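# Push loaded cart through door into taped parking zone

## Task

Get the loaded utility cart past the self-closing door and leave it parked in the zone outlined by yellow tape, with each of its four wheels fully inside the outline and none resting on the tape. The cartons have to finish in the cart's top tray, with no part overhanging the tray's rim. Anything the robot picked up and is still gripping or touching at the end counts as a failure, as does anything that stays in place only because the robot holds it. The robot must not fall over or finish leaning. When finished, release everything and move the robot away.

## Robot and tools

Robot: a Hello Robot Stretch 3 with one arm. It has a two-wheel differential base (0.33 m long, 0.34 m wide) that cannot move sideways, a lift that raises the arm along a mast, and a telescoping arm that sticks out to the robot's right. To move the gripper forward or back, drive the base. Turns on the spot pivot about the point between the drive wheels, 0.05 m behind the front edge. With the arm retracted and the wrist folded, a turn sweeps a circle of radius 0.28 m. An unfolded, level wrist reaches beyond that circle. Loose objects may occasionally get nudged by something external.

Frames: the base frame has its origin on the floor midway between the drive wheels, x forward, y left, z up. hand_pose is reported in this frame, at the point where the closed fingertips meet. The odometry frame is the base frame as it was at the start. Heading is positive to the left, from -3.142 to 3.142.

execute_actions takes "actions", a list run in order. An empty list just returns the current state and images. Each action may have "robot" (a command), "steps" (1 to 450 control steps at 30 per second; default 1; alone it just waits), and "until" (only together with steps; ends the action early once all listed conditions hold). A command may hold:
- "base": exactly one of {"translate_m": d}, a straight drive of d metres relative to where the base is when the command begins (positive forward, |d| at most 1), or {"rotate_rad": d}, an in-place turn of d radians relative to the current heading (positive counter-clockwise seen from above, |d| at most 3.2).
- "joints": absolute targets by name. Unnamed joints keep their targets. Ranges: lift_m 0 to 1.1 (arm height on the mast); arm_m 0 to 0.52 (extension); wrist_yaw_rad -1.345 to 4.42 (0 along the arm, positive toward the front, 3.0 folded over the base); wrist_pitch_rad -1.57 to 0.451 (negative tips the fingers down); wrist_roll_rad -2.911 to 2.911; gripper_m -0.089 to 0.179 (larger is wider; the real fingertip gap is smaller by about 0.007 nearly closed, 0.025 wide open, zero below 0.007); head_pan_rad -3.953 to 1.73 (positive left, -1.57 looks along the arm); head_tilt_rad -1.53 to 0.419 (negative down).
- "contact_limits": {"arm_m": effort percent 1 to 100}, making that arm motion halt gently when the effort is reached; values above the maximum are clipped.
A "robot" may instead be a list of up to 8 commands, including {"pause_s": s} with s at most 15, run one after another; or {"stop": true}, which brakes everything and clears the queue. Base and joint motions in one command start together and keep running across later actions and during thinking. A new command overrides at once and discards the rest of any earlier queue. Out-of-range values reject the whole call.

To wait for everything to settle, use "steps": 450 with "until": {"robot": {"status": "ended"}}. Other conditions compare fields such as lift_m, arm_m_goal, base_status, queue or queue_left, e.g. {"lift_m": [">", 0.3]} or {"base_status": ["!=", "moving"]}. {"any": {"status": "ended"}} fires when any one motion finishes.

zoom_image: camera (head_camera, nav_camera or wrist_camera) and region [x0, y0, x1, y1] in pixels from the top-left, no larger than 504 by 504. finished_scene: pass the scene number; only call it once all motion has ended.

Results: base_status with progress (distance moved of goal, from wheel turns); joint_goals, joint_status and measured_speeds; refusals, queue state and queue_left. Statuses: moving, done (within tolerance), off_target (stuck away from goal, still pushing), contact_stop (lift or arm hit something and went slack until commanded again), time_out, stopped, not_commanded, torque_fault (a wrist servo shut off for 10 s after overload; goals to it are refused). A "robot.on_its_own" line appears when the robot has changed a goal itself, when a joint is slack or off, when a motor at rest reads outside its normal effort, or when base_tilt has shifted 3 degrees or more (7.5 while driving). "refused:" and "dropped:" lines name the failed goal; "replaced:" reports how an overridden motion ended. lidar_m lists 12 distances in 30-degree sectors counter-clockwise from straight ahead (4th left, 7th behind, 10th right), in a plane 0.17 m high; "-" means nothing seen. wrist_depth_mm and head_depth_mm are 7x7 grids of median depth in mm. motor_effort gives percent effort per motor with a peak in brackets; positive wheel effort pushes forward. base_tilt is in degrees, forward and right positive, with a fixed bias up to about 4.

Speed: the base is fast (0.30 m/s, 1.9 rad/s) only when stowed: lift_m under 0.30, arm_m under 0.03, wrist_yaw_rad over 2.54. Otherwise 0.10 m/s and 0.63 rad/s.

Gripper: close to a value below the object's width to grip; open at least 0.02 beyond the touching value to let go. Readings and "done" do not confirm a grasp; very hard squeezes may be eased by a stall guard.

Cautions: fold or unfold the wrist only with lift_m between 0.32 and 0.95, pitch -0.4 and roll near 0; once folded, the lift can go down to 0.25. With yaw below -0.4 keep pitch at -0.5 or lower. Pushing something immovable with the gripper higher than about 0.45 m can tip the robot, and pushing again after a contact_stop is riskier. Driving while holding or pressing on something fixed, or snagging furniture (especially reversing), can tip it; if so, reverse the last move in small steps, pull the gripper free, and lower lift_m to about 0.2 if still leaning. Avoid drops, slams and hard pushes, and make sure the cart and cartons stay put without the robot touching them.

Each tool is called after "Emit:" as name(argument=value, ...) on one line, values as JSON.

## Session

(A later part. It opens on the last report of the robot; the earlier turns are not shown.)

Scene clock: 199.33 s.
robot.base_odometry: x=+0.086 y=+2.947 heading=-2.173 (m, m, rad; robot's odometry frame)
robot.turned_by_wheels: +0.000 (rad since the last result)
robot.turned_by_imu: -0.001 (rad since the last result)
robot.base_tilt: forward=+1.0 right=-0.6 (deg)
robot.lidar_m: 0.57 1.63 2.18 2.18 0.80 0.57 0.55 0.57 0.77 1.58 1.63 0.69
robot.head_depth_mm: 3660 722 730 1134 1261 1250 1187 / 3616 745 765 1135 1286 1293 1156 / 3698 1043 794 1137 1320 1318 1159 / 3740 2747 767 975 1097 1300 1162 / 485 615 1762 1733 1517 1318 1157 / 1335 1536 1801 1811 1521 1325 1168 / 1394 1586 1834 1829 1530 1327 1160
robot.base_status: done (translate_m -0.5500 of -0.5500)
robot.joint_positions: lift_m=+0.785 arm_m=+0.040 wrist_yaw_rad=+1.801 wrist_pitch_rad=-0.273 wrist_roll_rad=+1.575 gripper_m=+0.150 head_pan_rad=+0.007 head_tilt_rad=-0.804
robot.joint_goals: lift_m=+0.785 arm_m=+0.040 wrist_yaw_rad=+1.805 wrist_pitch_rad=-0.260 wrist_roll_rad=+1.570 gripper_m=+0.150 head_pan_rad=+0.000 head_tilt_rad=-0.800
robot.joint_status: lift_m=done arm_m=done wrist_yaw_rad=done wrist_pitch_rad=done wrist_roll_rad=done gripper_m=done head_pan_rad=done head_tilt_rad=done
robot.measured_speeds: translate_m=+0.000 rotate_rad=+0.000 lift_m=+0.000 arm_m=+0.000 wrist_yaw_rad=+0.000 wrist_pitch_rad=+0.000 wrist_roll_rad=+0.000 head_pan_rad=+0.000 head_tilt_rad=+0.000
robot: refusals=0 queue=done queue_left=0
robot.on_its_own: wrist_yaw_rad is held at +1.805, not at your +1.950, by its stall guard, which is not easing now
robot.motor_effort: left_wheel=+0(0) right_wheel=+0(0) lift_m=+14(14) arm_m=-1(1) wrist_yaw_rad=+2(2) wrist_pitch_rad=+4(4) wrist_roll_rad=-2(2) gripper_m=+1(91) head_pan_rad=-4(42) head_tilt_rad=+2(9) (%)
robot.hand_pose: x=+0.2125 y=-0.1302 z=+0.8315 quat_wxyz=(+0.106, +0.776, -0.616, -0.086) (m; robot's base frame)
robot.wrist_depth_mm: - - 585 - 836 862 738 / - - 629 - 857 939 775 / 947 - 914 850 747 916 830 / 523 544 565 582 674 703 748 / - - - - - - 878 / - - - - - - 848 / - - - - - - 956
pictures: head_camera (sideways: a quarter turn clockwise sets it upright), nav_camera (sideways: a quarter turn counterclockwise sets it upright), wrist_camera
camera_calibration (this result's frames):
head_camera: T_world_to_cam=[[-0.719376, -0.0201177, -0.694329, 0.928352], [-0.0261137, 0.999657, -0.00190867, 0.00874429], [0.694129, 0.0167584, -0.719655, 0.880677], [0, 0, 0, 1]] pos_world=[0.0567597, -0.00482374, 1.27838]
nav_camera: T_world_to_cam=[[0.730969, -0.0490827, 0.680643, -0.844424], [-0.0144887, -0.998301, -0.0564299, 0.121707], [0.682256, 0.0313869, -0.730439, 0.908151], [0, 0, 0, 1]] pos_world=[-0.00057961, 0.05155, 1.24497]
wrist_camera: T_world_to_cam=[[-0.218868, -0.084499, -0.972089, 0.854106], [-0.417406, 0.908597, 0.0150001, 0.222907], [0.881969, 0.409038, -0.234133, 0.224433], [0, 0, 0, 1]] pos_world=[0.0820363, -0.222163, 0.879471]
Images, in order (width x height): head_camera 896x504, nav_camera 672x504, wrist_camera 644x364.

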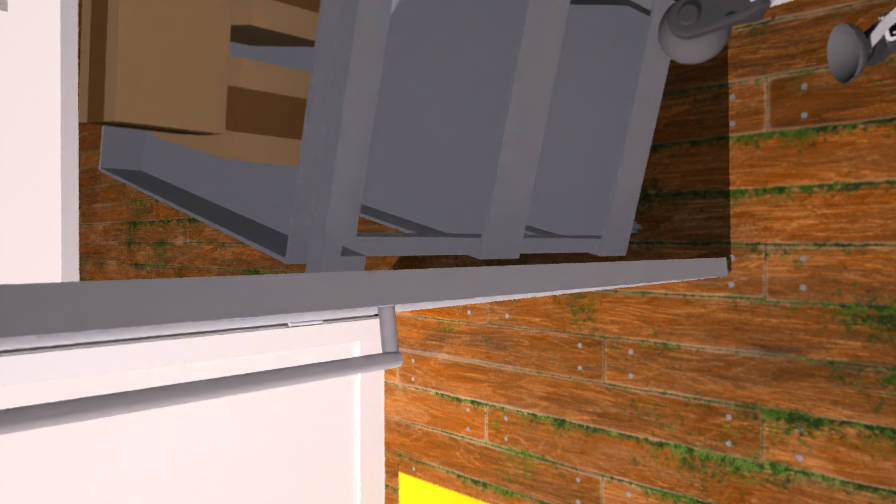

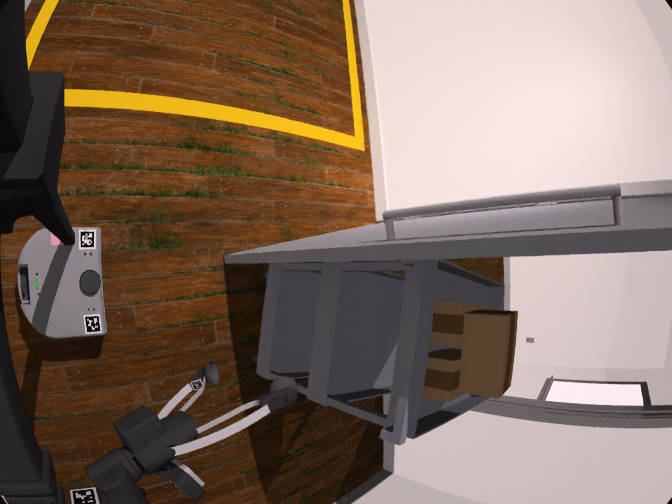

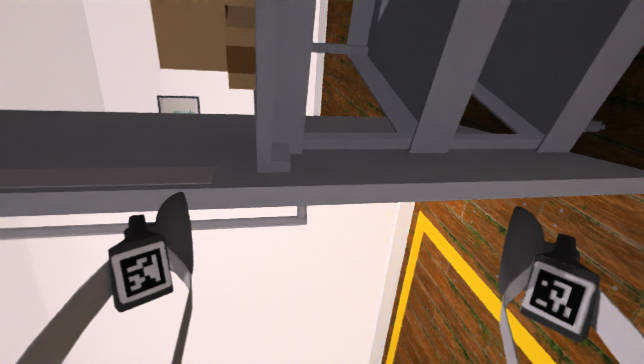

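Emit:
execute_actions(actions=[{"robot":[{"base":{"translate_m":-0.15},"joints":{"lift_m":1.05,"gripper_m":0.1}},{"base":{"rotate_rad":1.571},"joints":{"wrist_yaw_rad":0,"wrist_pitch_rad":-1.2,"head_pan_rad":-1.57,"head_tilt_rad":-0.7}},{"base":{"translate_m":-0.19},"joints":{"arm_m":0.4}}],"steps":450,"until":{"robot":{"status":"ended"}}}])

Scene clock: 224.50 s.
robot.base_odometry: x=+0.014 y=+3.179 heading=-0.602 (m, m, rad; robot's odometry frame)
robot.turned_by_wheels: +1.571 (rad since the last result)
robot.turned_by_imu: +1.573 (rad since the last result)
robot.base_tilt: forward=+1.1 right=-0.4 (deg)
robot.lidar_m: 1.80 0.58 0.41 0.39 0.41 0.54 1.35 1.44 0.79 0.79 0.76 2.37
robot.head_depth_mm: 3913 3321 1888 2034 1646 1390 1202 / - - 882 1237 1460 1369 1202 / - - 871 1280 1384 1358 1204 / 3842 886 909 1279 1425 1365 1199 / 3934 3529 935 1262 1354 1394 1203 / 3785 1656 898 1026 1292 1329 1203 / 685 703 835 1974 1651 1393 1203
robot.base_status: done (translate_m -0.1900 of -0.1900)
robot.joint_positions: lift_m=+1.050 arm_m=+0.400 wrist_yaw_rad=+0.002 wrist_pitch_rad=-1.198 wrist_roll_rad=+1.573 gripper_m=+0.100 head_pan_rad=-1.563 head_tilt_rad=-0.705
robot.joint_goals: lift_m=+1.050 arm_m=+0.400 wrist_yaw_rad=+0.000 wrist_pitch_rad=-1.200 wrist_roll_rad=+1.570 gripper_m=+0.100 head_pan_rad=-1.570 head_tilt_rad=-0.700
robot.joint_status: lift_m=done arm_m=done wrist_yaw_rad=done wrist_pitch_rad=done wrist_roll_rad=done gripper_m=done head_pan_rad=done head_tilt_rad=done
robot.measured_speeds: translate_m=+0.000 rotate_rad=+0.000 lift_m=+0.000 arm_m=+0.000 wrist_yaw_rad=+0.000 wrist_pitch_rad=+0.000 wrist_roll_rad=+0.000 head_pan_rad=+0.000 head_tilt_rad=+0.000
robot: refusals=0 queue=done queue_left=0
robot.motor_effort: left_wheel=-1(6) right_wheel=+4(9) lift_m=+25(27) arm_m=+2(2) wrist_yaw_rad=+0(3) wrist_pitch_rad=+0(4) wrist_roll_rad=-2(2) gripper_m=+0(89) head_pan_rad=-3(45) head_tilt_rad=+3(10) (%)
robot.hand_pose: x=-0.0214 y=-0.6153 z=+0.9408 quat_wxyz=(+0.000, +0.000, -0.826, -0.564) (m; robot's base frame)
robot.wrist_depth_mm: 431 386 275 622 - 925 835 / 280 312 283 686 - 923 842 / 289 326 297 691 - 939 887 / 305 367 333 753 - 990 915 / 318 369 777 764 - 998 924 / 343 389 563 629 - - 931 / 552 404 442 507 - - 929
pictures: head_camera (sideways: a quarter turn clockwise sets it upright), nav_camera (sideways: a quarter turn counterclockwise sets it upright), wrist_camera
camera_calibration (this result's frames):
head_camera: T_world_to_cam=[[-0.0198267, 0.647161, -0.762096, 1.0124], [0.99965, 0.026188, -0.00376847, 0.00490873], [0.0175189, -0.761903, -0.647454, 0.790894], [0, 0, 0, 1]] pos_world=[0.00131, -0.0527319, 1.28363]
nav_camera: T_world_to_cam=[[-0.0493597, -0.660078, 0.749574, -0.929497], [-0.998263, 0.00844519, -0.0582992, 0.130149], [0.0321517, -0.75115, -0.659349, 0.819654], [0, 0, 0, 1]] pos_world=[0.0576904, 0.00104303, 1.24475]
wrist_camera: T_world_to_cam=[[-0.0344083, 0.916172, -0.399307, 0.949014], [0.979828, 0.109624, 0.167091, -0.0403598], [0.196858, -0.385503, -0.901463, 0.779013], [0, 0, 0, 1]] pos_world=[-0.0811549, -0.564724, 1.08794]
Images, in order (width x height): head_camera 896x504, nav_camera 672x504, wrist_camera 644x364.

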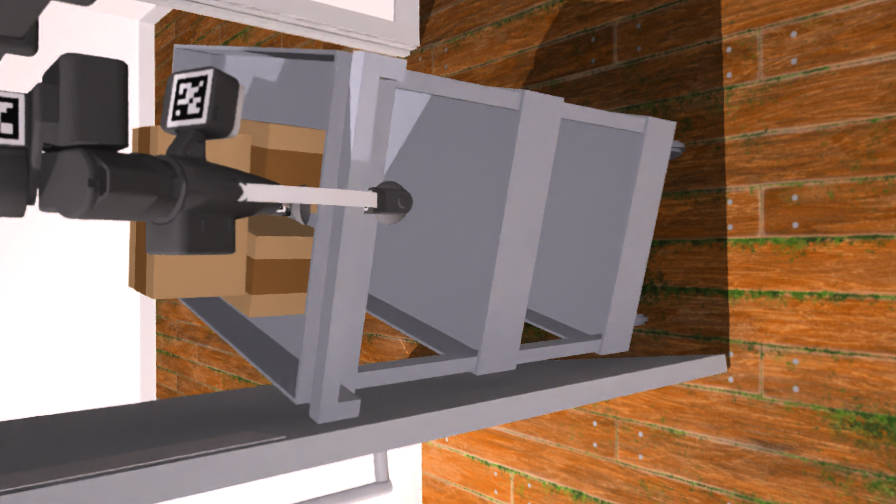

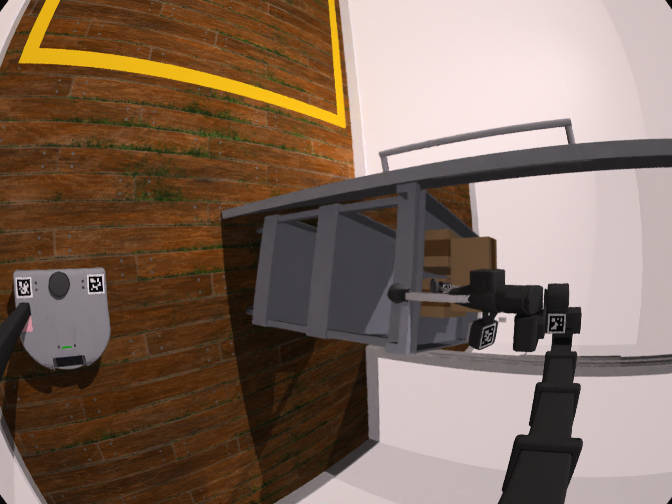

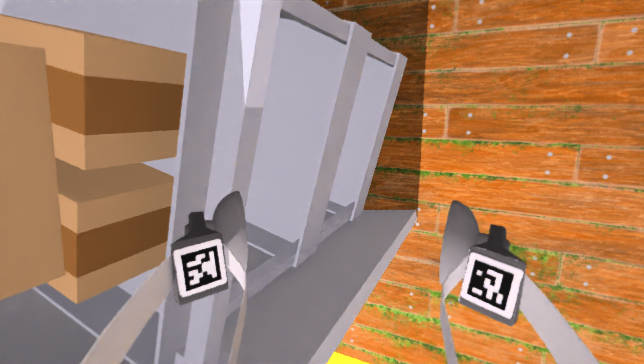

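Emit:
execute_actions(actions=[{"robot":[{"joints":{"arm_m":0.515,"wrist_pitch_rad":-1.15,"lift_m":1.0}}],"steps":450,"until":{"robot":{"status":"ended"}}}])

Scene clock: 233.23 s.
robot.base_odometry: x=+0.014 y=+3.179 heading=-0.602 (m, m, rad; robot's odometry frame)
robot.turned_by_wheels: +0.000 (rad since the last result)
robot.turned_by_imu: -0.001 (rad since the last result)
robot.base_tilt: forward=+1.2 right=-0.6 (deg)
robot.lidar_m: 1.79 0.58 0.41 0.39 0.41 0.54 1.35 1.44 0.80 0.79 0.76 2.37
robot.head_depth_mm: - 1766 1885 2015 1640 1392 1205 / - 1297 883 1241 1452 1359 1199 / - - 877 1269 1388 1361 1209 / 3908 876 910 1275 1424 1363 1209 / 3841 3527 937 1258 1357 1413 1206 / 3790 1645 901 1027 1290 1328 1209 / 687 704 836 1967 1659 1390 1202
robot.base_status: done (translate_m -0.1900 of -0.1900)
robot.joint_positions: lift_m=+1.000 arm_m=+0.515 wrist_yaw_rad=+0.002 wrist_pitch_rad=-1.158 wrist_roll_rad=+1.573 gripper_m=+0.100 head_pan_rad=-1.563 head_tilt_rad=-0.705
robot.joint_goals: lift_m=+1.000 arm_m=+0.515 wrist_yaw_rad=+0.000 wrist_pitch_rad=-1.150 wrist_roll_rad=+1.570 gripper_m=+0.100 head_pan_rad=-1.570 head_tilt_rad=-0.700
robot.joint_status: lift_m=done arm_m=done wrist_yaw_rad=done wrist_pitch_rad=done wrist_roll_rad=done gripper_m=done head_pan_rad=done head_tilt_rad=done
robot.measured_speeds: translate_m=+0.000 rotate_rad=+0.000 lift_m=+0.000 arm_m=+0.000 wrist_yaw_rad=+0.000 wrist_pitch_rad=+0.000 wrist_roll_rad=+0.000 head_pan_rad=+0.000 head_tilt_rad=+0.000
robot: refusals=0 queue=done queue_left=0
robot.motor_effort: left_wheel=-2(3) right_wheel=+4(4) lift_m=+13(27) arm_m=+2(3) wrist_yaw_rad=+0(2) wrist_pitch_rad=+3(3) wrist_roll_rad=-2(1) gripper_m=+1(1) head_pan_rad=-4(3) head_tilt_rad=+3(2) (%)
robot.hand_pose: x=-0.0214 y=-0.7402 z=+0.8946 quat_wxyz=(+0.000, +0.000, -0.837, -0.548) (m; robot's base frame)
robot.wrist_depth_mm: 197 187 278 216 169 862 784 / 189 192 235 216 456 897 805 / 196 203 252 213 568 882 830 / 202 211 269 222 894 947 846 / 208 244 238 213 841 923 860 / 213 234 275 224 659 - 884 / 220 270 348 244 514 - 877
pictures: head_camera (sideways: a quarter turn clockwise sets it upright), nav_camera (sideways: a quarter turn counterclockwise sets it upright), wrist_camera
camera_calibration (this result's frames):
head_camera: T_world_to_cam=[[-0.0198262, 0.647143, -0.762111, 1.01242], [0.99965, 0.0261873, -0.00376891, 0.00490931], [0.0175186, -0.761919, -0.647435, 0.79087], [0, 0, 0, 1]] pos_world=[0.00130997, -0.0527323, 1.28364]
nav_camera: T_world_to_cam=[[-0.0493603, -0.66006, 0.74959, -0.929518], [-0.998263, 0.00844438, -0.0582996, 0.13015], [0.0321514, -0.751165, -0.65933, 0.81963], [0, 0, 0, 1]] pos_world=[0.0576905, 0.00104163, 1.24475]
wrist_camera: T_world_to_cam=[[-0.0344103, 0.899528, -0.435506, 1.06497], [0.979814, 0.116228, 0.16265, -0.0101097], [0.196926, -0.421118, -0.88537, 0.648463], [0, 0, 0, 1]] pos_world=[-0.0811479, -0.683714, 1.03957]
Images, in order (width x height): head_camera 896x504, nav_camera 672x504, wrist_camera 644x364.

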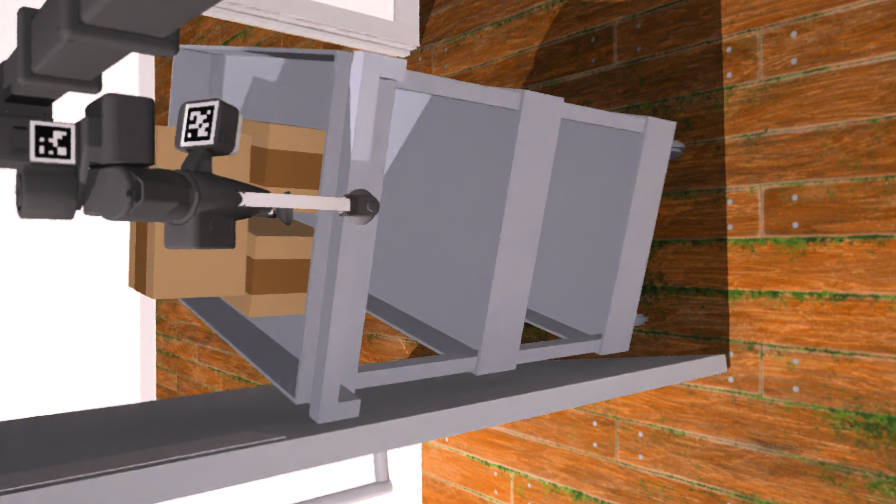

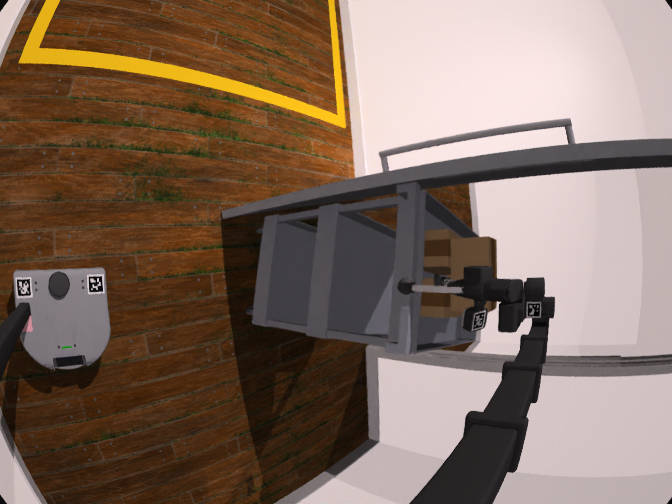

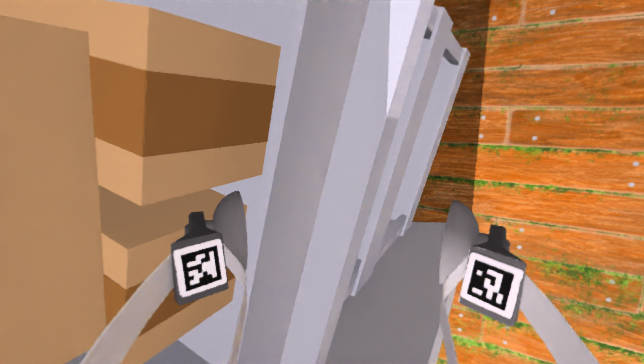

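Emit:
execute_actions(actions=[{"robot":[{"joints":{"gripper_m":0.06,"arm_m":0.52}},{"joints":{"lift_m":0.925}}],"steps":450,"until":{"robot":{"status":"ended"}}}])

Scene clock: 243.17 s.
robot.base_odometry: x=+0.014 y=+3.179 heading=-0.602 (m, m, rad; robot's odometry frame)
robot.turned_by_wheels: +0.000 (rad since the last result)
robot.turned_by_imu: -0.002 (rad since the last result)
robot.base_tilt: forward=+0.9 right=-0.7 (deg)
robot.lidar_m: 1.81 0.58 0.41 0.39 0.41 0.54 1.34 1.44 1.84 0.79 0.76 2.36
robot.head_depth_mm: 3857 - 2004 1972 1654 1391 1203 / 3906 1264 887 1238 1462 1353 1202 / 3806 - 881 1282 1381 1366 1205 / 3925 873 908 1279 1423 1365 1203 / 3909 3556 940 1258 1340 1392 1205 / 3841 3194 909 1018 1316 1341 1204 / 698 709 847 1990 1650 1401 1205
robot.base_status: done (translate_m -0.1900 of -0.1900)
robot.joint_positions: lift_m=+0.937 arm_m=+0.520 wrist_yaw_rad=+0.001 wrist_pitch_rad=-1.138 wrist_roll_rad=+1.573 gripper_m=+0.060 head_pan_rad=-1.563 head_tilt_rad=-0.704
robot.joint_goals: lift_m=+0.937 arm_m=+0.520 wrist_yaw_rad=+0.000 wrist_pitch_rad=-1.150 wrist_roll_rad=+1.570 gripper_m=+0.060 head_pan_rad=-1.570 head_tilt_rad=-0.700
robot.joint_status: lift_m=contact_stop arm_m=done wrist_yaw_rad=done wrist_pitch_rad=done wrist_roll_rad=done gripper_m=done head_pan_rad=done head_tilt_rad=done
robot.measured_speeds: translate_m=+0.000 rotate_rad=+0.002 lift_m=-0.005 arm_m=+0.000 wrist_yaw_rad=+0.010 wrist_pitch_rad=+0.000 wrist_roll_rad=+0.000 head_pan_rad=+0.000 head_tilt_rad=+0.000
robot: refusals=0 queue=dropped queue_left=0
robot.on_its_own: lift_m is slack since a contact_stop, until your next command for it (your +0.925 is given up)
robot.motor_effort: left_wheel=-2(3) right_wheel=+1(5) lift_m=+12(12) arm_m=+2(2) wrist_yaw_rad=-1(1) wrist_pitch_rad=-4(5) wrist_roll_rad=-2(2) gripper_m=-3(88) head_pan_rad=-3(3) head_tilt_rad=+2(2) (%)
robot.hand_pose: x=-0.0214 y=-0.7502 z=+0.8328 quat_wxyz=(+0.000, +0.000, -0.842, -0.539) (m; robot's base frame)
robot.wrist_depth_mm: 138 162 186 120 382 816 758 / 143 170 162 123 463 837 749 / 149 178 173 128 516 874 777 / 156 188 181 134 821 876 802 / 196 235 255 143 561 903 810 / 186 222 199 152 623 901 827 / 190 228 209 177 515 982 832
pictures: head_camera (sideways: a quarter turn clockwise sets it upright), nav_camera (sideways: a quarter turn counterclockwise sets it upright), wrist_camera
camera_calibration (this result's frames):
head_camera: T_world_to_cam=[[-0.019822, 0.646798, -0.762404, 1.01281], [0.99965, 0.0261831, -0.00377734, 0.00492029], [0.0175189, -0.762212, -0.64709, 0.790421], [0, 0, 0, 1]] pos_world=[0.0013099, -0.0527406, 1.28366]
nav_camera: T_world_to_cam=[[-0.0493645, -0.65972, 0.749888, -0.929907], [-0.998263, 0.00842048, -0.0583068, 0.130159], [0.0321518, -0.751464, -0.65899, 0.819188], [0, 0, 0, 1]] pos_world=[0.0576906, 0.00101563, 1.24475]
wrist_camera: T_world_to_cam=[[-0.0339659, 0.890395, -0.45392, 1.0556], [0.979865, 0.11908, 0.160263, 0.00526352], [0.196751, -0.439336, -0.876512, 0.568506], [0, 0, 0, 1]] pos_world=[-0.0811569, -0.690764, 0.976616]
Images, in order (width x height): head_camera 896x504, nav_camera 672x504, wrist_camera 644x364.

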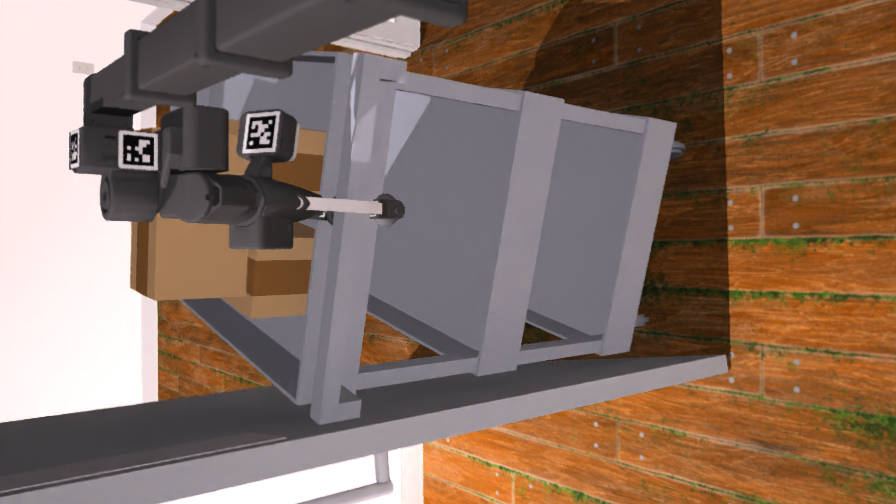

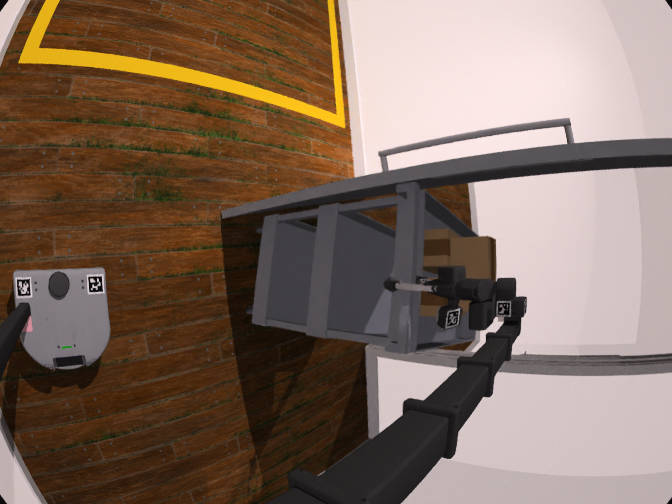

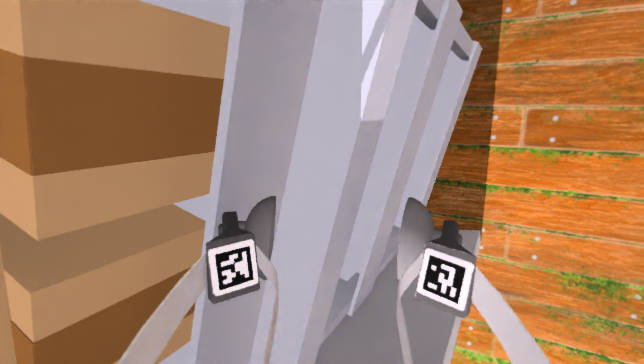

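Emit:
execute_actions(actions=[{"robot":[{"joints":{"arm_m":0.508,"wrist_pitch_rad":-1.2}},{"joints":{"lift_m":0.905}},{"joints":{"gripper_m":0.0}}],"steps":450,"until":{"robot":{"status":"ended"}}}])

Scene clock: 247.17 s.
robot.base_odometry: x=+0.014 y=+3.179 heading=-0.602 (m, m, rad; robot's odometry frame)
robot.turned_by_wheels: +0.000 (rad since the last result)
robot.turned_by_imu: -0.001 (rad since the last result)
robot.base_tilt: forward=+1.0 right=-0.5 (deg)
robot.lidar_m: 1.81 0.58 0.41 0.39 0.40 0.54 1.34 1.44 1.83 0.79 0.76 2.36
robot.head_depth_mm: 3884 - 1039 1962 1655 1385 1200 / 3834 1279 881 1238 1461 1360 1202 / 3746 - 889 1273 1379 1363 1212 / 3943 869 908 1278 1405 1372 1207 / 3824 3544 934 1250 1345 1398 1204 / 3806 3181 907 1011 1311 1337 1200 / 693 707 848 1966 1651 1400 1204
robot.base_status: done (translate_m -0.1900 of -0.1900)
robot.joint_positions: lift_m=+0.938 arm_m=+0.509 wrist_yaw_rad=+0.000 wrist_pitch_rad=-1.126 wrist_roll_rad=+1.575 gripper_m=+0.060 head_pan_rad=-1.563 head_tilt_rad=-0.704
robot.joint_goals: lift_m=+0.938 arm_m=+0.508 wrist_yaw_rad=+0.000 wrist_pitch_rad=-1.200 wrist_roll_rad=+1.570 gripper_m=+0.060 head_pan_rad=-1.570 head_tilt_rad=-0.700
robot.joint_status: lift_m=contact_stop arm_m=done wrist_yaw_rad=done wrist_pitch_rad=off_target wrist_roll_rad=done gripper_m=done head_pan_rad=done head_tilt_rad=done
robot.measured_speeds: translate_m=+0.000 rotate_rad=+0.000 lift_m=+0.000 arm_m=+0.000 wrist_yaw_rad=+0.000 wrist_pitch_rad=+0.000 wrist_roll_rad=+0.000 head_pan_rad=+0.000 head_tilt_rad=+0.000
robot: refusals=0 queue=dropped queue_left=0
robot.on_its_own: lift_m is slack since a contact_stop, until your next command for it (your +0.925 is given up); wrist_pitch_rad is at rest, and its effort (-21) is outside its rest range (-20 to +32)
robot.motor_effort: left_wheel=-1(2) right_wheel=+3(3) lift_m=+19(19) arm_m=-5(5) wrist_yaw_rad=+0(0) wrist_pitch_rad=-21(21) wrist_roll_rad=-2(2) gripper_m=-11(11) head_pan_rad=-4(3) head_tilt_rad=+2(2) (%)
robot.hand_pose: x=-0.0215 y=-0.7417 z=+0.8348 quat_wxyz=(-0.002, -0.001, -0.845, -0.534) (m; robot's base frame)
robot.wrist_depth_mm: 145 171 158 120 406 805 732 / 149 177 166 125 492 825 769 / 156 186 179 132 530 888 753 / 162 196 182 139 804 900 790 / 202 241 160 148 557 902 813 / 191 224 193 170 616 888 816 / 196 270 201 470 509 971 840
pictures: head_camera (sideways: a quarter turn clockwise sets it upright), nav_camera (sideways: a quarter turn counterclockwise sets it upright), wrist_camera
dropped: robot: command 0 of its queue: wrist_pitch_rad: off_target
camera_calibration (this result's frames):
head_camera: T_world_to_cam=[[-0.0198235, 0.646783, -0.762417, 1.01282], [0.99965, 0.0261856, -0.00377771, 0.00492076], [0.017521, -0.762225, -0.647075, 0.790402], [0, 0, 0, 1]] pos_world=[0.00131004, -0.052741, 1.28366]
nav_camera: T_world_to_cam=[[-0.0493629, -0.659706, 0.749901, -0.929924], [-0.998263, 0.00841672, -0.0583071, 0.13016], [0.0321538, -0.751477, -0.658975, 0.819169], [0, 0, 0, 1]] pos_world=[0.0576907, 0.00101464, 1.24475]
wrist_camera: T_world_to_cam=[[-0.0310937, 0.885253, -0.46407, 1.0537], [0.980074, 0.118135, 0.159685, 0.00381741], [0.196184, -0.449858, -0.871286, 0.561819], [0, 0, 0, 1]] pos_world=[-0.081198, -0.680501, 0.977885]
Images, in order (width x height): head_camera 896x504, nav_camera 672x504, wrist_camera 644x364.

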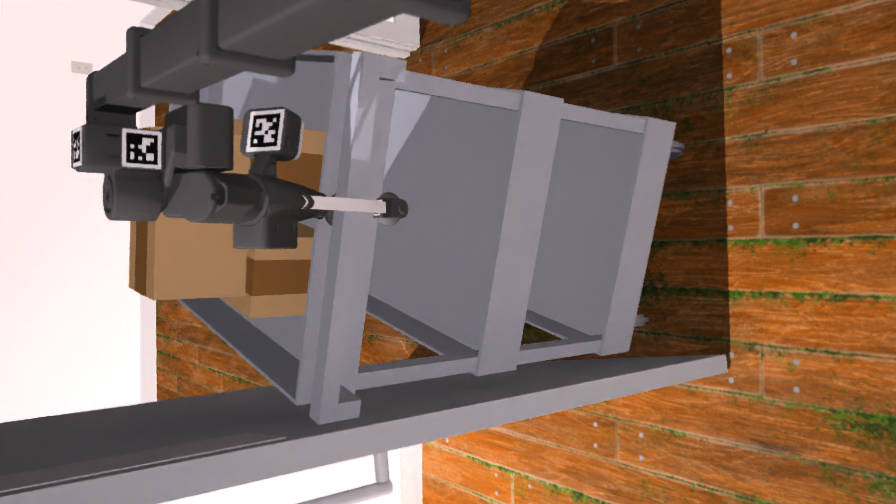

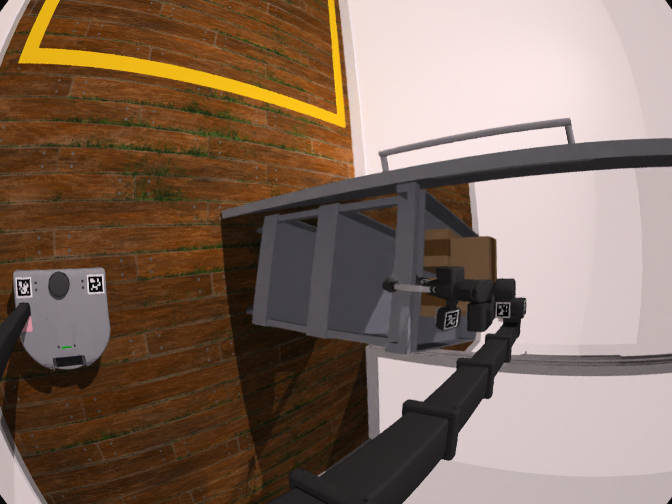

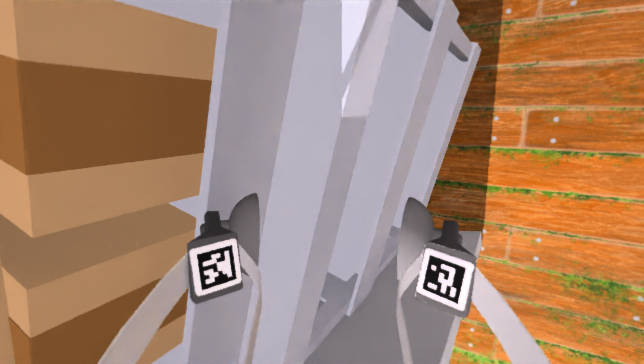

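Emit:
execute_actions(actions=[{"robot":[{"joints":{"wrist_pitch_rad":-1.13,"lift_m":0.915,"arm_m":0.513}}],"steps":150,"until":{"robot":{"status":"ended"}}},{"robot":{"joints":{"gripper_m":0.0}},"steps":150,"until":{"robot":{"status":"ended"}}}])

Scene clock: 251.43 s.
robot.base_odometry: x=+0.014 y=+3.179 heading=-0.602 (m, m, rad; robot's odometry frame)
robot.turned_by_wheels: +0.000 (rad since the last result)
robot.turned_by_imu: -0.001 (rad since the last result)
robot.base_tilt: forward=+1.2 right=-0.5 (deg)
robot.lidar_m: 1.81 0.58 0.41 0.39 0.41 0.54 1.34 1.44 1.83 0.79 0.76 2.36
robot.head_depth_mm: 3974 - 1039 1963 1656 1395 1195 / 3864 - 894 1235 1458 1358 1202 / 3834 - 882 1274 1385 1363 1204 / 3833 873 904 1283 1424 1364 1210 / 3841 3501 933 1252 1345 1393 1206 / 3816 3166 903 1022 1314 1332 1204 / 690 706 833 1972 1655 1400 1205
robot.base_status: done (translate_m -0.1900 of -0.1900)
robot.joint_positions: lift_m=+0.935 arm_m=+0.513 wrist_yaw_rad=-0.002 wrist_pitch_rad=-1.076 wrist_roll_rad=+1.593 gripper_m=+0.001 head_pan_rad=-1.563 head_tilt_rad=-0.704
robot.joint_goals: lift_m=+0.935 arm_m=+0.513 wrist_yaw_rad=+0.000 wrist_pitch_rad=-1.130 wrist_roll_rad=+1.570 gripper_m=+0.000 head_pan_rad=-1.570 head_tilt_rad=-0.700
robot.joint_status: lift_m=contact_stop arm_m=done wrist_yaw_rad=done wrist_pitch_rad=done wrist_roll_rad=done gripper_m=done head_pan_rad=done head_tilt_rad=done
robot.measured_speeds: translate_m=+0.000 rotate_rad=+0.000 lift_m=+0.000 arm_m=+0.000 wrist_yaw_rad=+0.000 wrist_pitch_rad=+0.000 wrist_roll_rad=+0.000 head_pan_rad=+0.000 head_tilt_rad=+0.000
robot: refusals=0 queue=done queue_left=0
robot.on_its_own: lift_m is slack since a contact_stop, until your next command for it (your +0.915 is given up)
robot.motor_effort: left_wheel=-2(2) right_wheel=+0(3) lift_m=+19(20) arm_m=+1(6) wrist_yaw_rad=+1(1) wrist_pitch_rad=-15(21) wrist_roll_rad=-10(10) gripper_m=-21(99) head_pan_rad=-4(4) head_tilt_rad=+2(2) (%)
robot.hand_pose: x=-0.0217 y=-0.7582 z=+0.8363 quat_wxyz=(-0.010, -0.007, -0.859, -0.513) (m; robot's base frame)
robot.wrist_depth_mm: 135 158 195 148 116 794 734 / 140 164 189 127 401 813 757 / 147 171 197 129 463 831 767 / 155 181 183 132 537 881 778 / 186 225 253 140 872 875 801 / 187 214 225 149 - 882 814 / 193 217 217 161 500 942 846
pictures: head_camera (sideways: a quarter turn clockwise sets it upright), nav_camera (sideways: a quarter turn counterclockwise sets it upright), wrist_camera
camera_calibration (this result's frames):
head_camera: T_world_to_cam=[[-0.0198234, 0.646782, -0.762417, 1.01282], [0.99965, 0.0261854, -0.00377771, 0.00492077], [0.0175208, -0.762225, -0.647075, 0.790401], [0, 0, 0, 1]] pos_world=[0.00131003, -0.052741, 1.28366]
nav_camera: T_world_to_cam=[[-0.049363, -0.659706, 0.749901, -0.929924], [-0.998263, 0.00841696, -0.0583071, 0.13016], [0.0321537, -0.751477, -0.658975, 0.819168], [0, 0, 0, 1]] pos_world=[0.0576907, 0.00101463, 1.24475]
wrist_camera: T_world_to_cam=[[-0.0119949, 0.861069, -0.508347, 1.08804], [0.980802, 0.109088, 0.161637, -0.00277131], [0.194635, -0.496649, -0.845847, 0.498996], [0, 0, 0, 1]] pos_world=[-0.0813528, -0.688747, 0.975622]
Images, in order (width x height): head_camera 896x504, nav_camera 672x504, wrist_camera 644x364.

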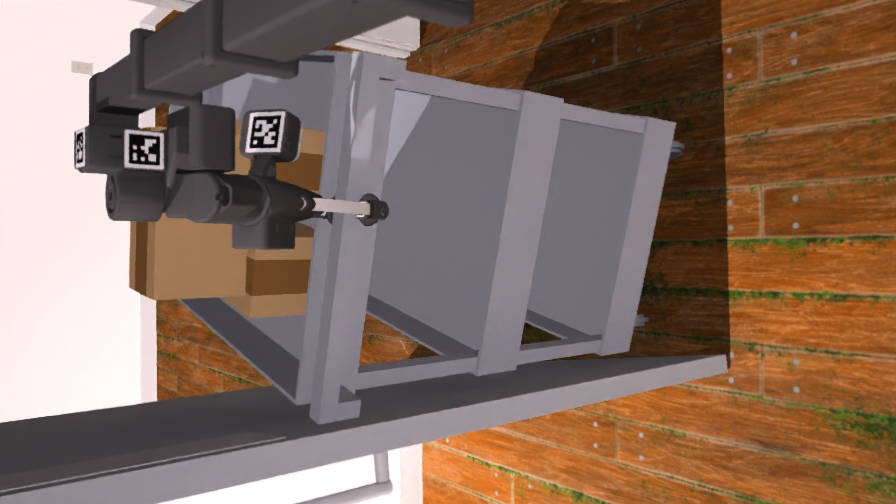

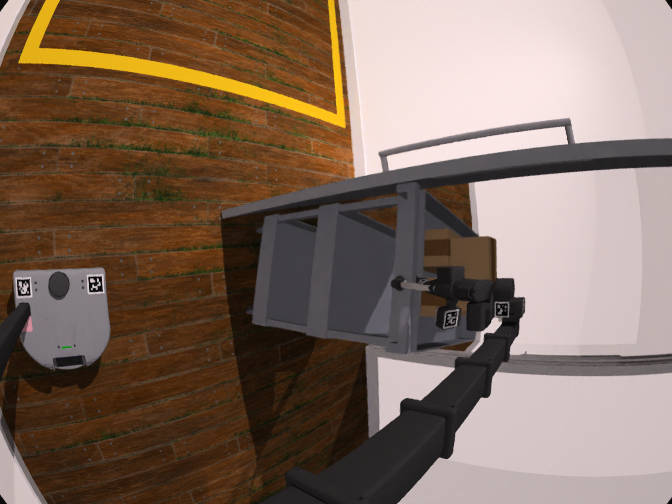

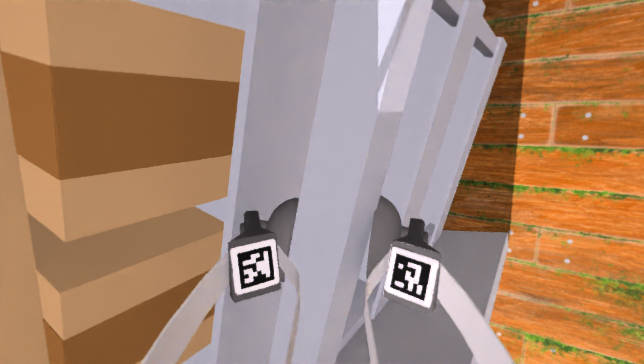

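Gripped. Pull in while easing away from the door.

Emit:
execute_actions(actions=[{"robot":{"base":{"translate_m":-0.1},"joints":{"arm_m":0.25,"lift_m":0.93,"wrist_pitch_rad":-1.09,"head_tilt_rad":-0.9}},"steps":300,"until":{"robot":{"status":"ended"}}}])

Scene clock: 259.53 s.
robot.base_odometry: x=-0.069 y=+3.235 heading=-0.602 (m, m, rad; robot's odometry frame)
robot.turned_by_wheels: -0.001 (rad since the last result)
robot.turned_by_imu: -0.002 (rad since the last result)
robot.base_tilt: forward=+1.0 right=-0.6 (deg)
robot.lidar_m: 1.79 0.58 0.41 0.39 0.40 0.53 1.30 1.34 0.57 0.55 0.59 2.37
robot.head_depth_mm: 1551 - 635 1562 1442 1271 1135 / - - 614 1035 1154 1271 1130 / 3417 - 620 1051 1232 1267 1133 / 608 659 666 1050 1234 1273 1140 / 636 670 670 1051 1271 1272 1136 / 3176 868 680 1010 1391 1271 1136 / 705 1709 694 1677 1442 1278 1142
robot.base_status: done (translate_m -0.1000 of -0.1000)
robot.joint_positions: lift_m=+0.933 arm_m=+0.250 wrist_yaw_rad=-0.022 wrist_pitch_rad=-1.029 wrist_roll_rad=+1.586 gripper_m=+0.001 head_pan_rad=-1.563 head_tilt_rad=-0.889
robot.joint_goals: lift_m=+0.933 arm_m=+0.250 wrist_yaw_rad=+0.000 wrist_pitch_rad=-1.090 wrist_roll_rad=+1.570 gripper_m=+0.000 head_pan_rad=-1.570 head_tilt_rad=-0.900
robot.joint_status: lift_m=contact_stop arm_m=done wrist_yaw_rad=done wrist_pitch_rad=off_target wrist_roll_rad=done gripper_m=done head_pan_rad=done head_tilt_rad=done
robot.measured_speeds: translate_m=+0.000 rotate_rad=+0.000 lift_m=+0.000 arm_m=+0.000 wrist_yaw_rad=+0.000 wrist_pitch_rad=+0.000 wrist_roll_rad=+0.000 head_pan_rad=+0.000 head_tilt_rad=+0.000
robot: refusals=0 queue=dropped queue_left=0
robot.on_its_own: lift_m is slack since a contact_stop, until your next command for it; right_wheel is at rest, and its effort (+22) is outside its rest range (-18 to +18); wrist_yaw_rad is at rest, and its effort (+15) is outside its rest range (-12 to +12)
robot.motor_effort: left_wheel=-7(9) right_wheel=+22(36) lift_m=+19(19) arm_m=-4(8) wrist_yaw_rad=+15(15) wrist_pitch_rad=-18(24) wrist_roll_rad=-7(10) gripper_m=-20(21) head_pan_rad=-3(4) head_tilt_rad=-4(20) (%)
robot.hand_pose: x=-0.0240 y=-0.5067 z=+0.8394 quat_wxyz=(-0.012, -0.013, -0.870, -0.492) (m; robot's base frame)
robot.wrist_depth_mm: 371 295 249 125 399 785 733 / 156 175 200 129 479 798 768 / 161 179 204 134 505 801 751 / 173 184 211 139 526 861 796 / 186 194 256 144 546 902 800 / 197 221 239 151 - 918 814 / 194 205 248 158 - 934 846
pictures: head_camera (sideways: a quarter turn clockwise sets it upright), nav_camera (sideways: a quarter turn counterclockwise sets it upright), wrist_camera
camera_calibration (this result's frames):
head_camera: T_world_to_cam=[[-0.0207976, 0.775742, -0.630707, 0.841189], [0.999647, 0.0265592, -0.000296792, 0.000388526], [0.0165209, -0.630491, -0.776021, 0.958109], [0, 0, 0, 1]] pos_world=[0.00127757, -0.0484772, 1.27406]
nav_camera: T_world_to_cam=[[-0.0484078, -0.786157, 0.616128, -0.755608], [-0.998342, 0.0188519, -0.0543832, 0.125038], [0.0311386, -0.617739, -0.785766, 0.984069], [0, 0, 0, 1]] pos_world=[0.0576112, 0.0115143, 1.2456]
wrist_camera: T_world_to_cam=[[-0.00215375, 0.836333, -0.548218, 0.894196], [0.982909, 0.102685, 0.15279, -0.0242569], [0.184077, -0.53852, -0.82226, 0.58562], [0, 0, 0, 1]] pos_world=[-0.0820311, -0.429986, 0.975453]
Images, in order (width x height): head_camera 896x504, nav_camera 672x504, wrist_camera 644x364.

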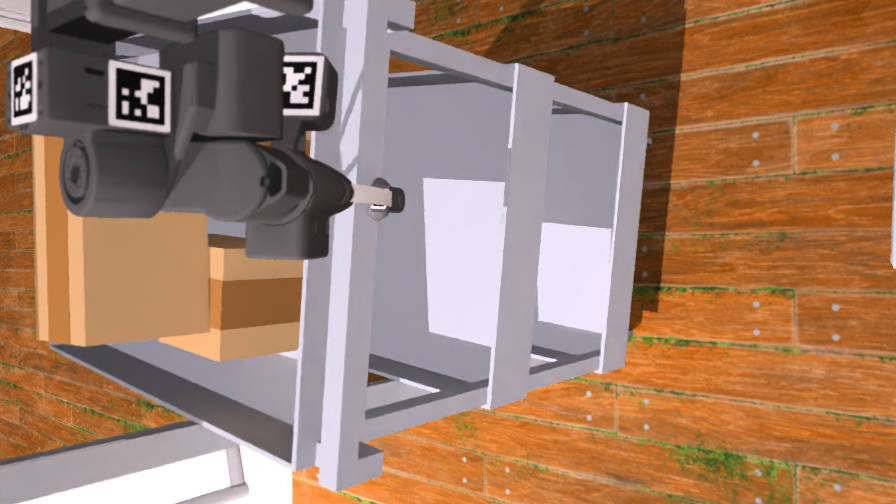

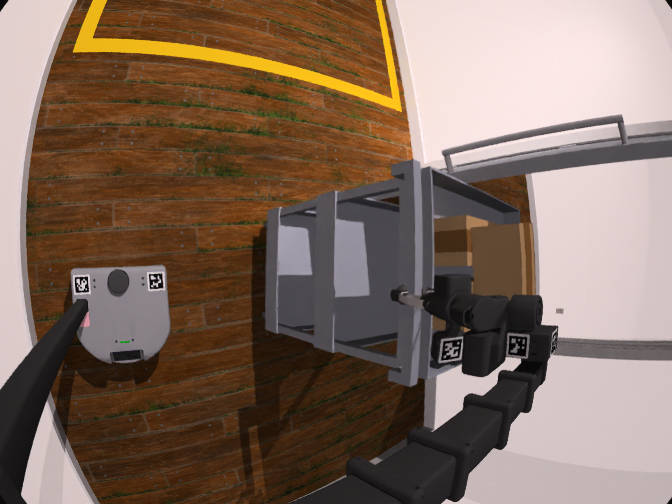

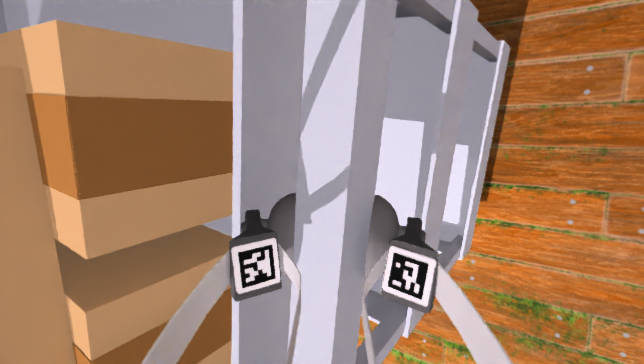

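Emit:
execute_actions(actions=[{"robot":{"joints":{"arm_m":0.02,"wrist_pitch_rad":-1.04,"lift_m":0.935,"head_pan_rad":-1.2}},"steps":300,"until":{"robot":{"status":"ended"}}},{"steps":45}])

Scene clock: 266.07 s.
robot.base_odometry: x=-0.069 y=+3.235 heading=-0.602 (m, m, rad; robot's odometry frame)
robot.turned_by_wheels: +0.001 (rad since the last result)
robot.turned_by_imu: +0.000 (rad since the last result)
robot.base_tilt: forward=+1.0 right=-0.5 (deg)
robot.lidar_m: 1.79 0.58 0.41 0.39 0.40 0.53 1.31 1.34 0.36 0.35 0.38 2.37
robot.head_depth_mm: 3201 466 490 596 - - 1079 / 2997 822 521 561 494 1067 1104 / 1069 891 726 572 873 1085 1135 / 1670 1945 701 564 858 1164 1140 / 1765 2051 1989 587 1449 1270 1143 / 1832 2154 1979 1672 1446 1277 1137 / 1910 2237 1996 1683 1446 1283 1143
robot.base_status: done (translate_m -0.1000 of -0.1000)
robot.joint_positions: lift_m=+0.935 arm_m=+0.020 wrist_yaw_rad=-0.083 wrist_pitch_rad=-0.951 wrist_roll_rad=+1.584 gripper_m=+0.001 head_pan_rad=-1.207 head_tilt_rad=-0.889
robot.joint_goals: lift_m=+0.935 arm_m=+0.020 wrist_yaw_rad=-0.079 wrist_pitch_rad=-1.040 wrist_roll_rad=+1.570 gripper_m=+0.000 head_pan_rad=-1.200 head_tilt_rad=-0.900
robot.joint_status: lift_m=done arm_m=done wrist_yaw_rad=done wrist_pitch_rad=off_target wrist_roll_rad=done gripper_m=done head_pan_rad=done head_tilt_rad=done
robot.measured_speeds: translate_m=+0.000 rotate_rad=+0.000 lift_m=+0.000 arm_m=+0.000 wrist_yaw_rad=+0.000 wrist_pitch_rad=+0.000 wrist_roll_rad=+0.000 head_pan_rad=+0.000 head_tilt_rad=+0.000
robot: refusals=0 queue=dropped queue_left=0
robot.on_its_own: wrist_yaw_rad is held at -0.079, not at your +0.000, by its stall guard, which is not easing now; wrist_pitch_rad is at rest, and its effort (-26) is outside its rest range (-20 to +32)
robot.motor_effort: left_wheel=-2(6) right_wheel=+6(22) lift_m=+20(28) arm_m=-4(7) wrist_yaw_rad=+2(17) wrist_pitch_rad=-26(27) wrist_roll_rad=-7(8) gripper_m=-20(19) head_pan_rad=+4(31) head_tilt_rad=-4(4) (%)
robot.hand_pose: x=-0.0323 y=-0.2939 z=+0.8509 quat_wxyz=(-0.025, -0.040, -0.888, -0.458) (m; robot's base frame)
robot.wrist_depth_mm: 553 366 288 141 488 680 751 / 203 190 211 147 511 719 743 / 202 194 218 152 534 768 786 / 208 202 225 158 554 812 792 / 210 250 278 160 533 870 792 / 211 229 253 171 - 944 819 / 213 231 260 182 - 932 814
pictures: head_camera (sideways: a quarter turn clockwise sets it upright), nav_camera (sideways: a quarter turn counterclockwise sets it upright), wrist_camera
camera_calibration (this result's frames):
head_camera: T_world_to_cam=[[-0.290155, 0.719759, -0.63068, 0.842796], [0.927563, 0.373666, -0.000296117, 0.00082736], [0.235451, -0.585081, -0.776043, 0.956803], [0, 0, 0, 1]] pos_world=[0.0184939, -0.0471125, 1.27406]
nav_camera: T_world_to_cam=[[0.228932, -0.753665, 0.6161, -0.757263], [-0.942185, -0.330652, -0.0543823, 0.124694], [0.244701, -0.56803, -0.785788, 0.982794], [0, 0, 0, 1]] pos_world=[0.0503562, 0.0287648, 1.2456]
wrist_camera: T_world_to_cam=[[0.0433805, 0.790249, -0.611249, 0.764077], [0.988389, 0.0552295, 0.141549, -0.0439227], [0.145618, -0.610292, -0.778677, 0.651801], [0, 0, 0, 1]] pos_world=[-0.0846474, -0.203596, 0.980802]
Images, in order (width x height): head_camera 896x504, nav_camera 672x504, wrist_camera 644x364.

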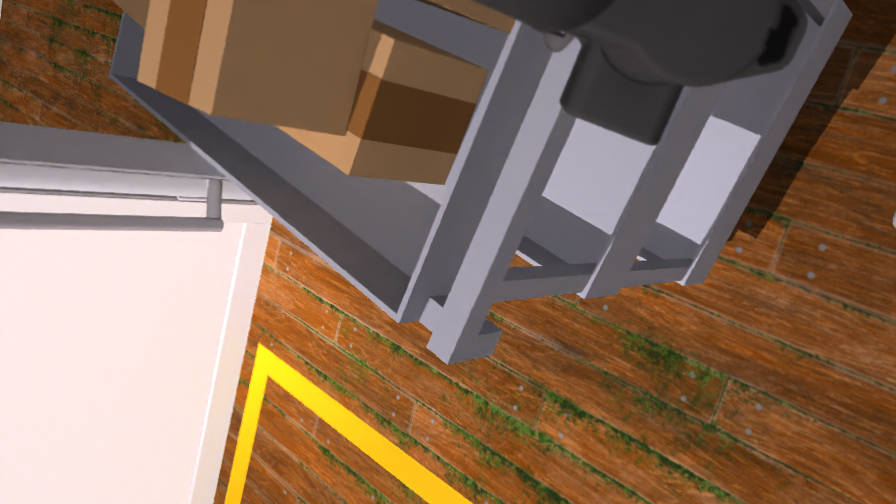

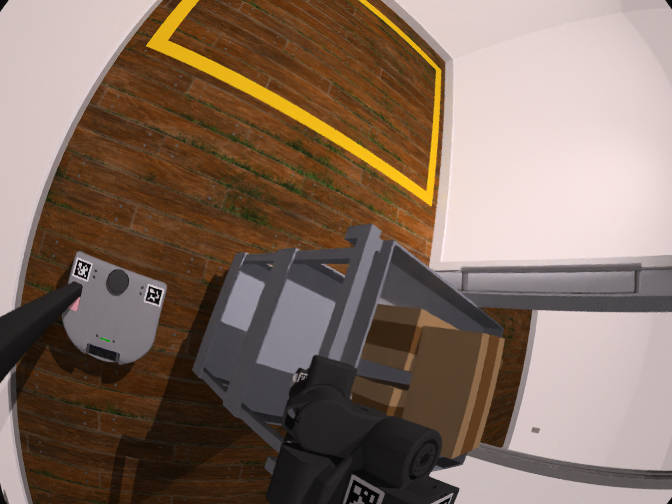

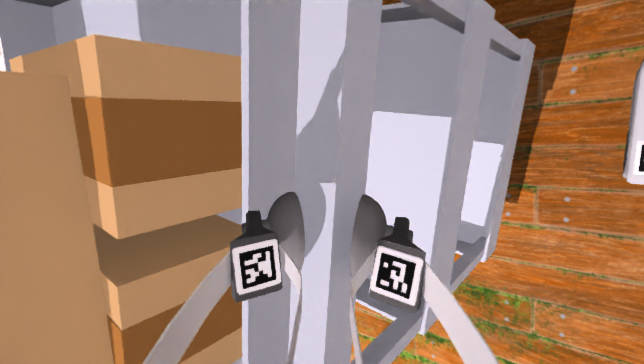

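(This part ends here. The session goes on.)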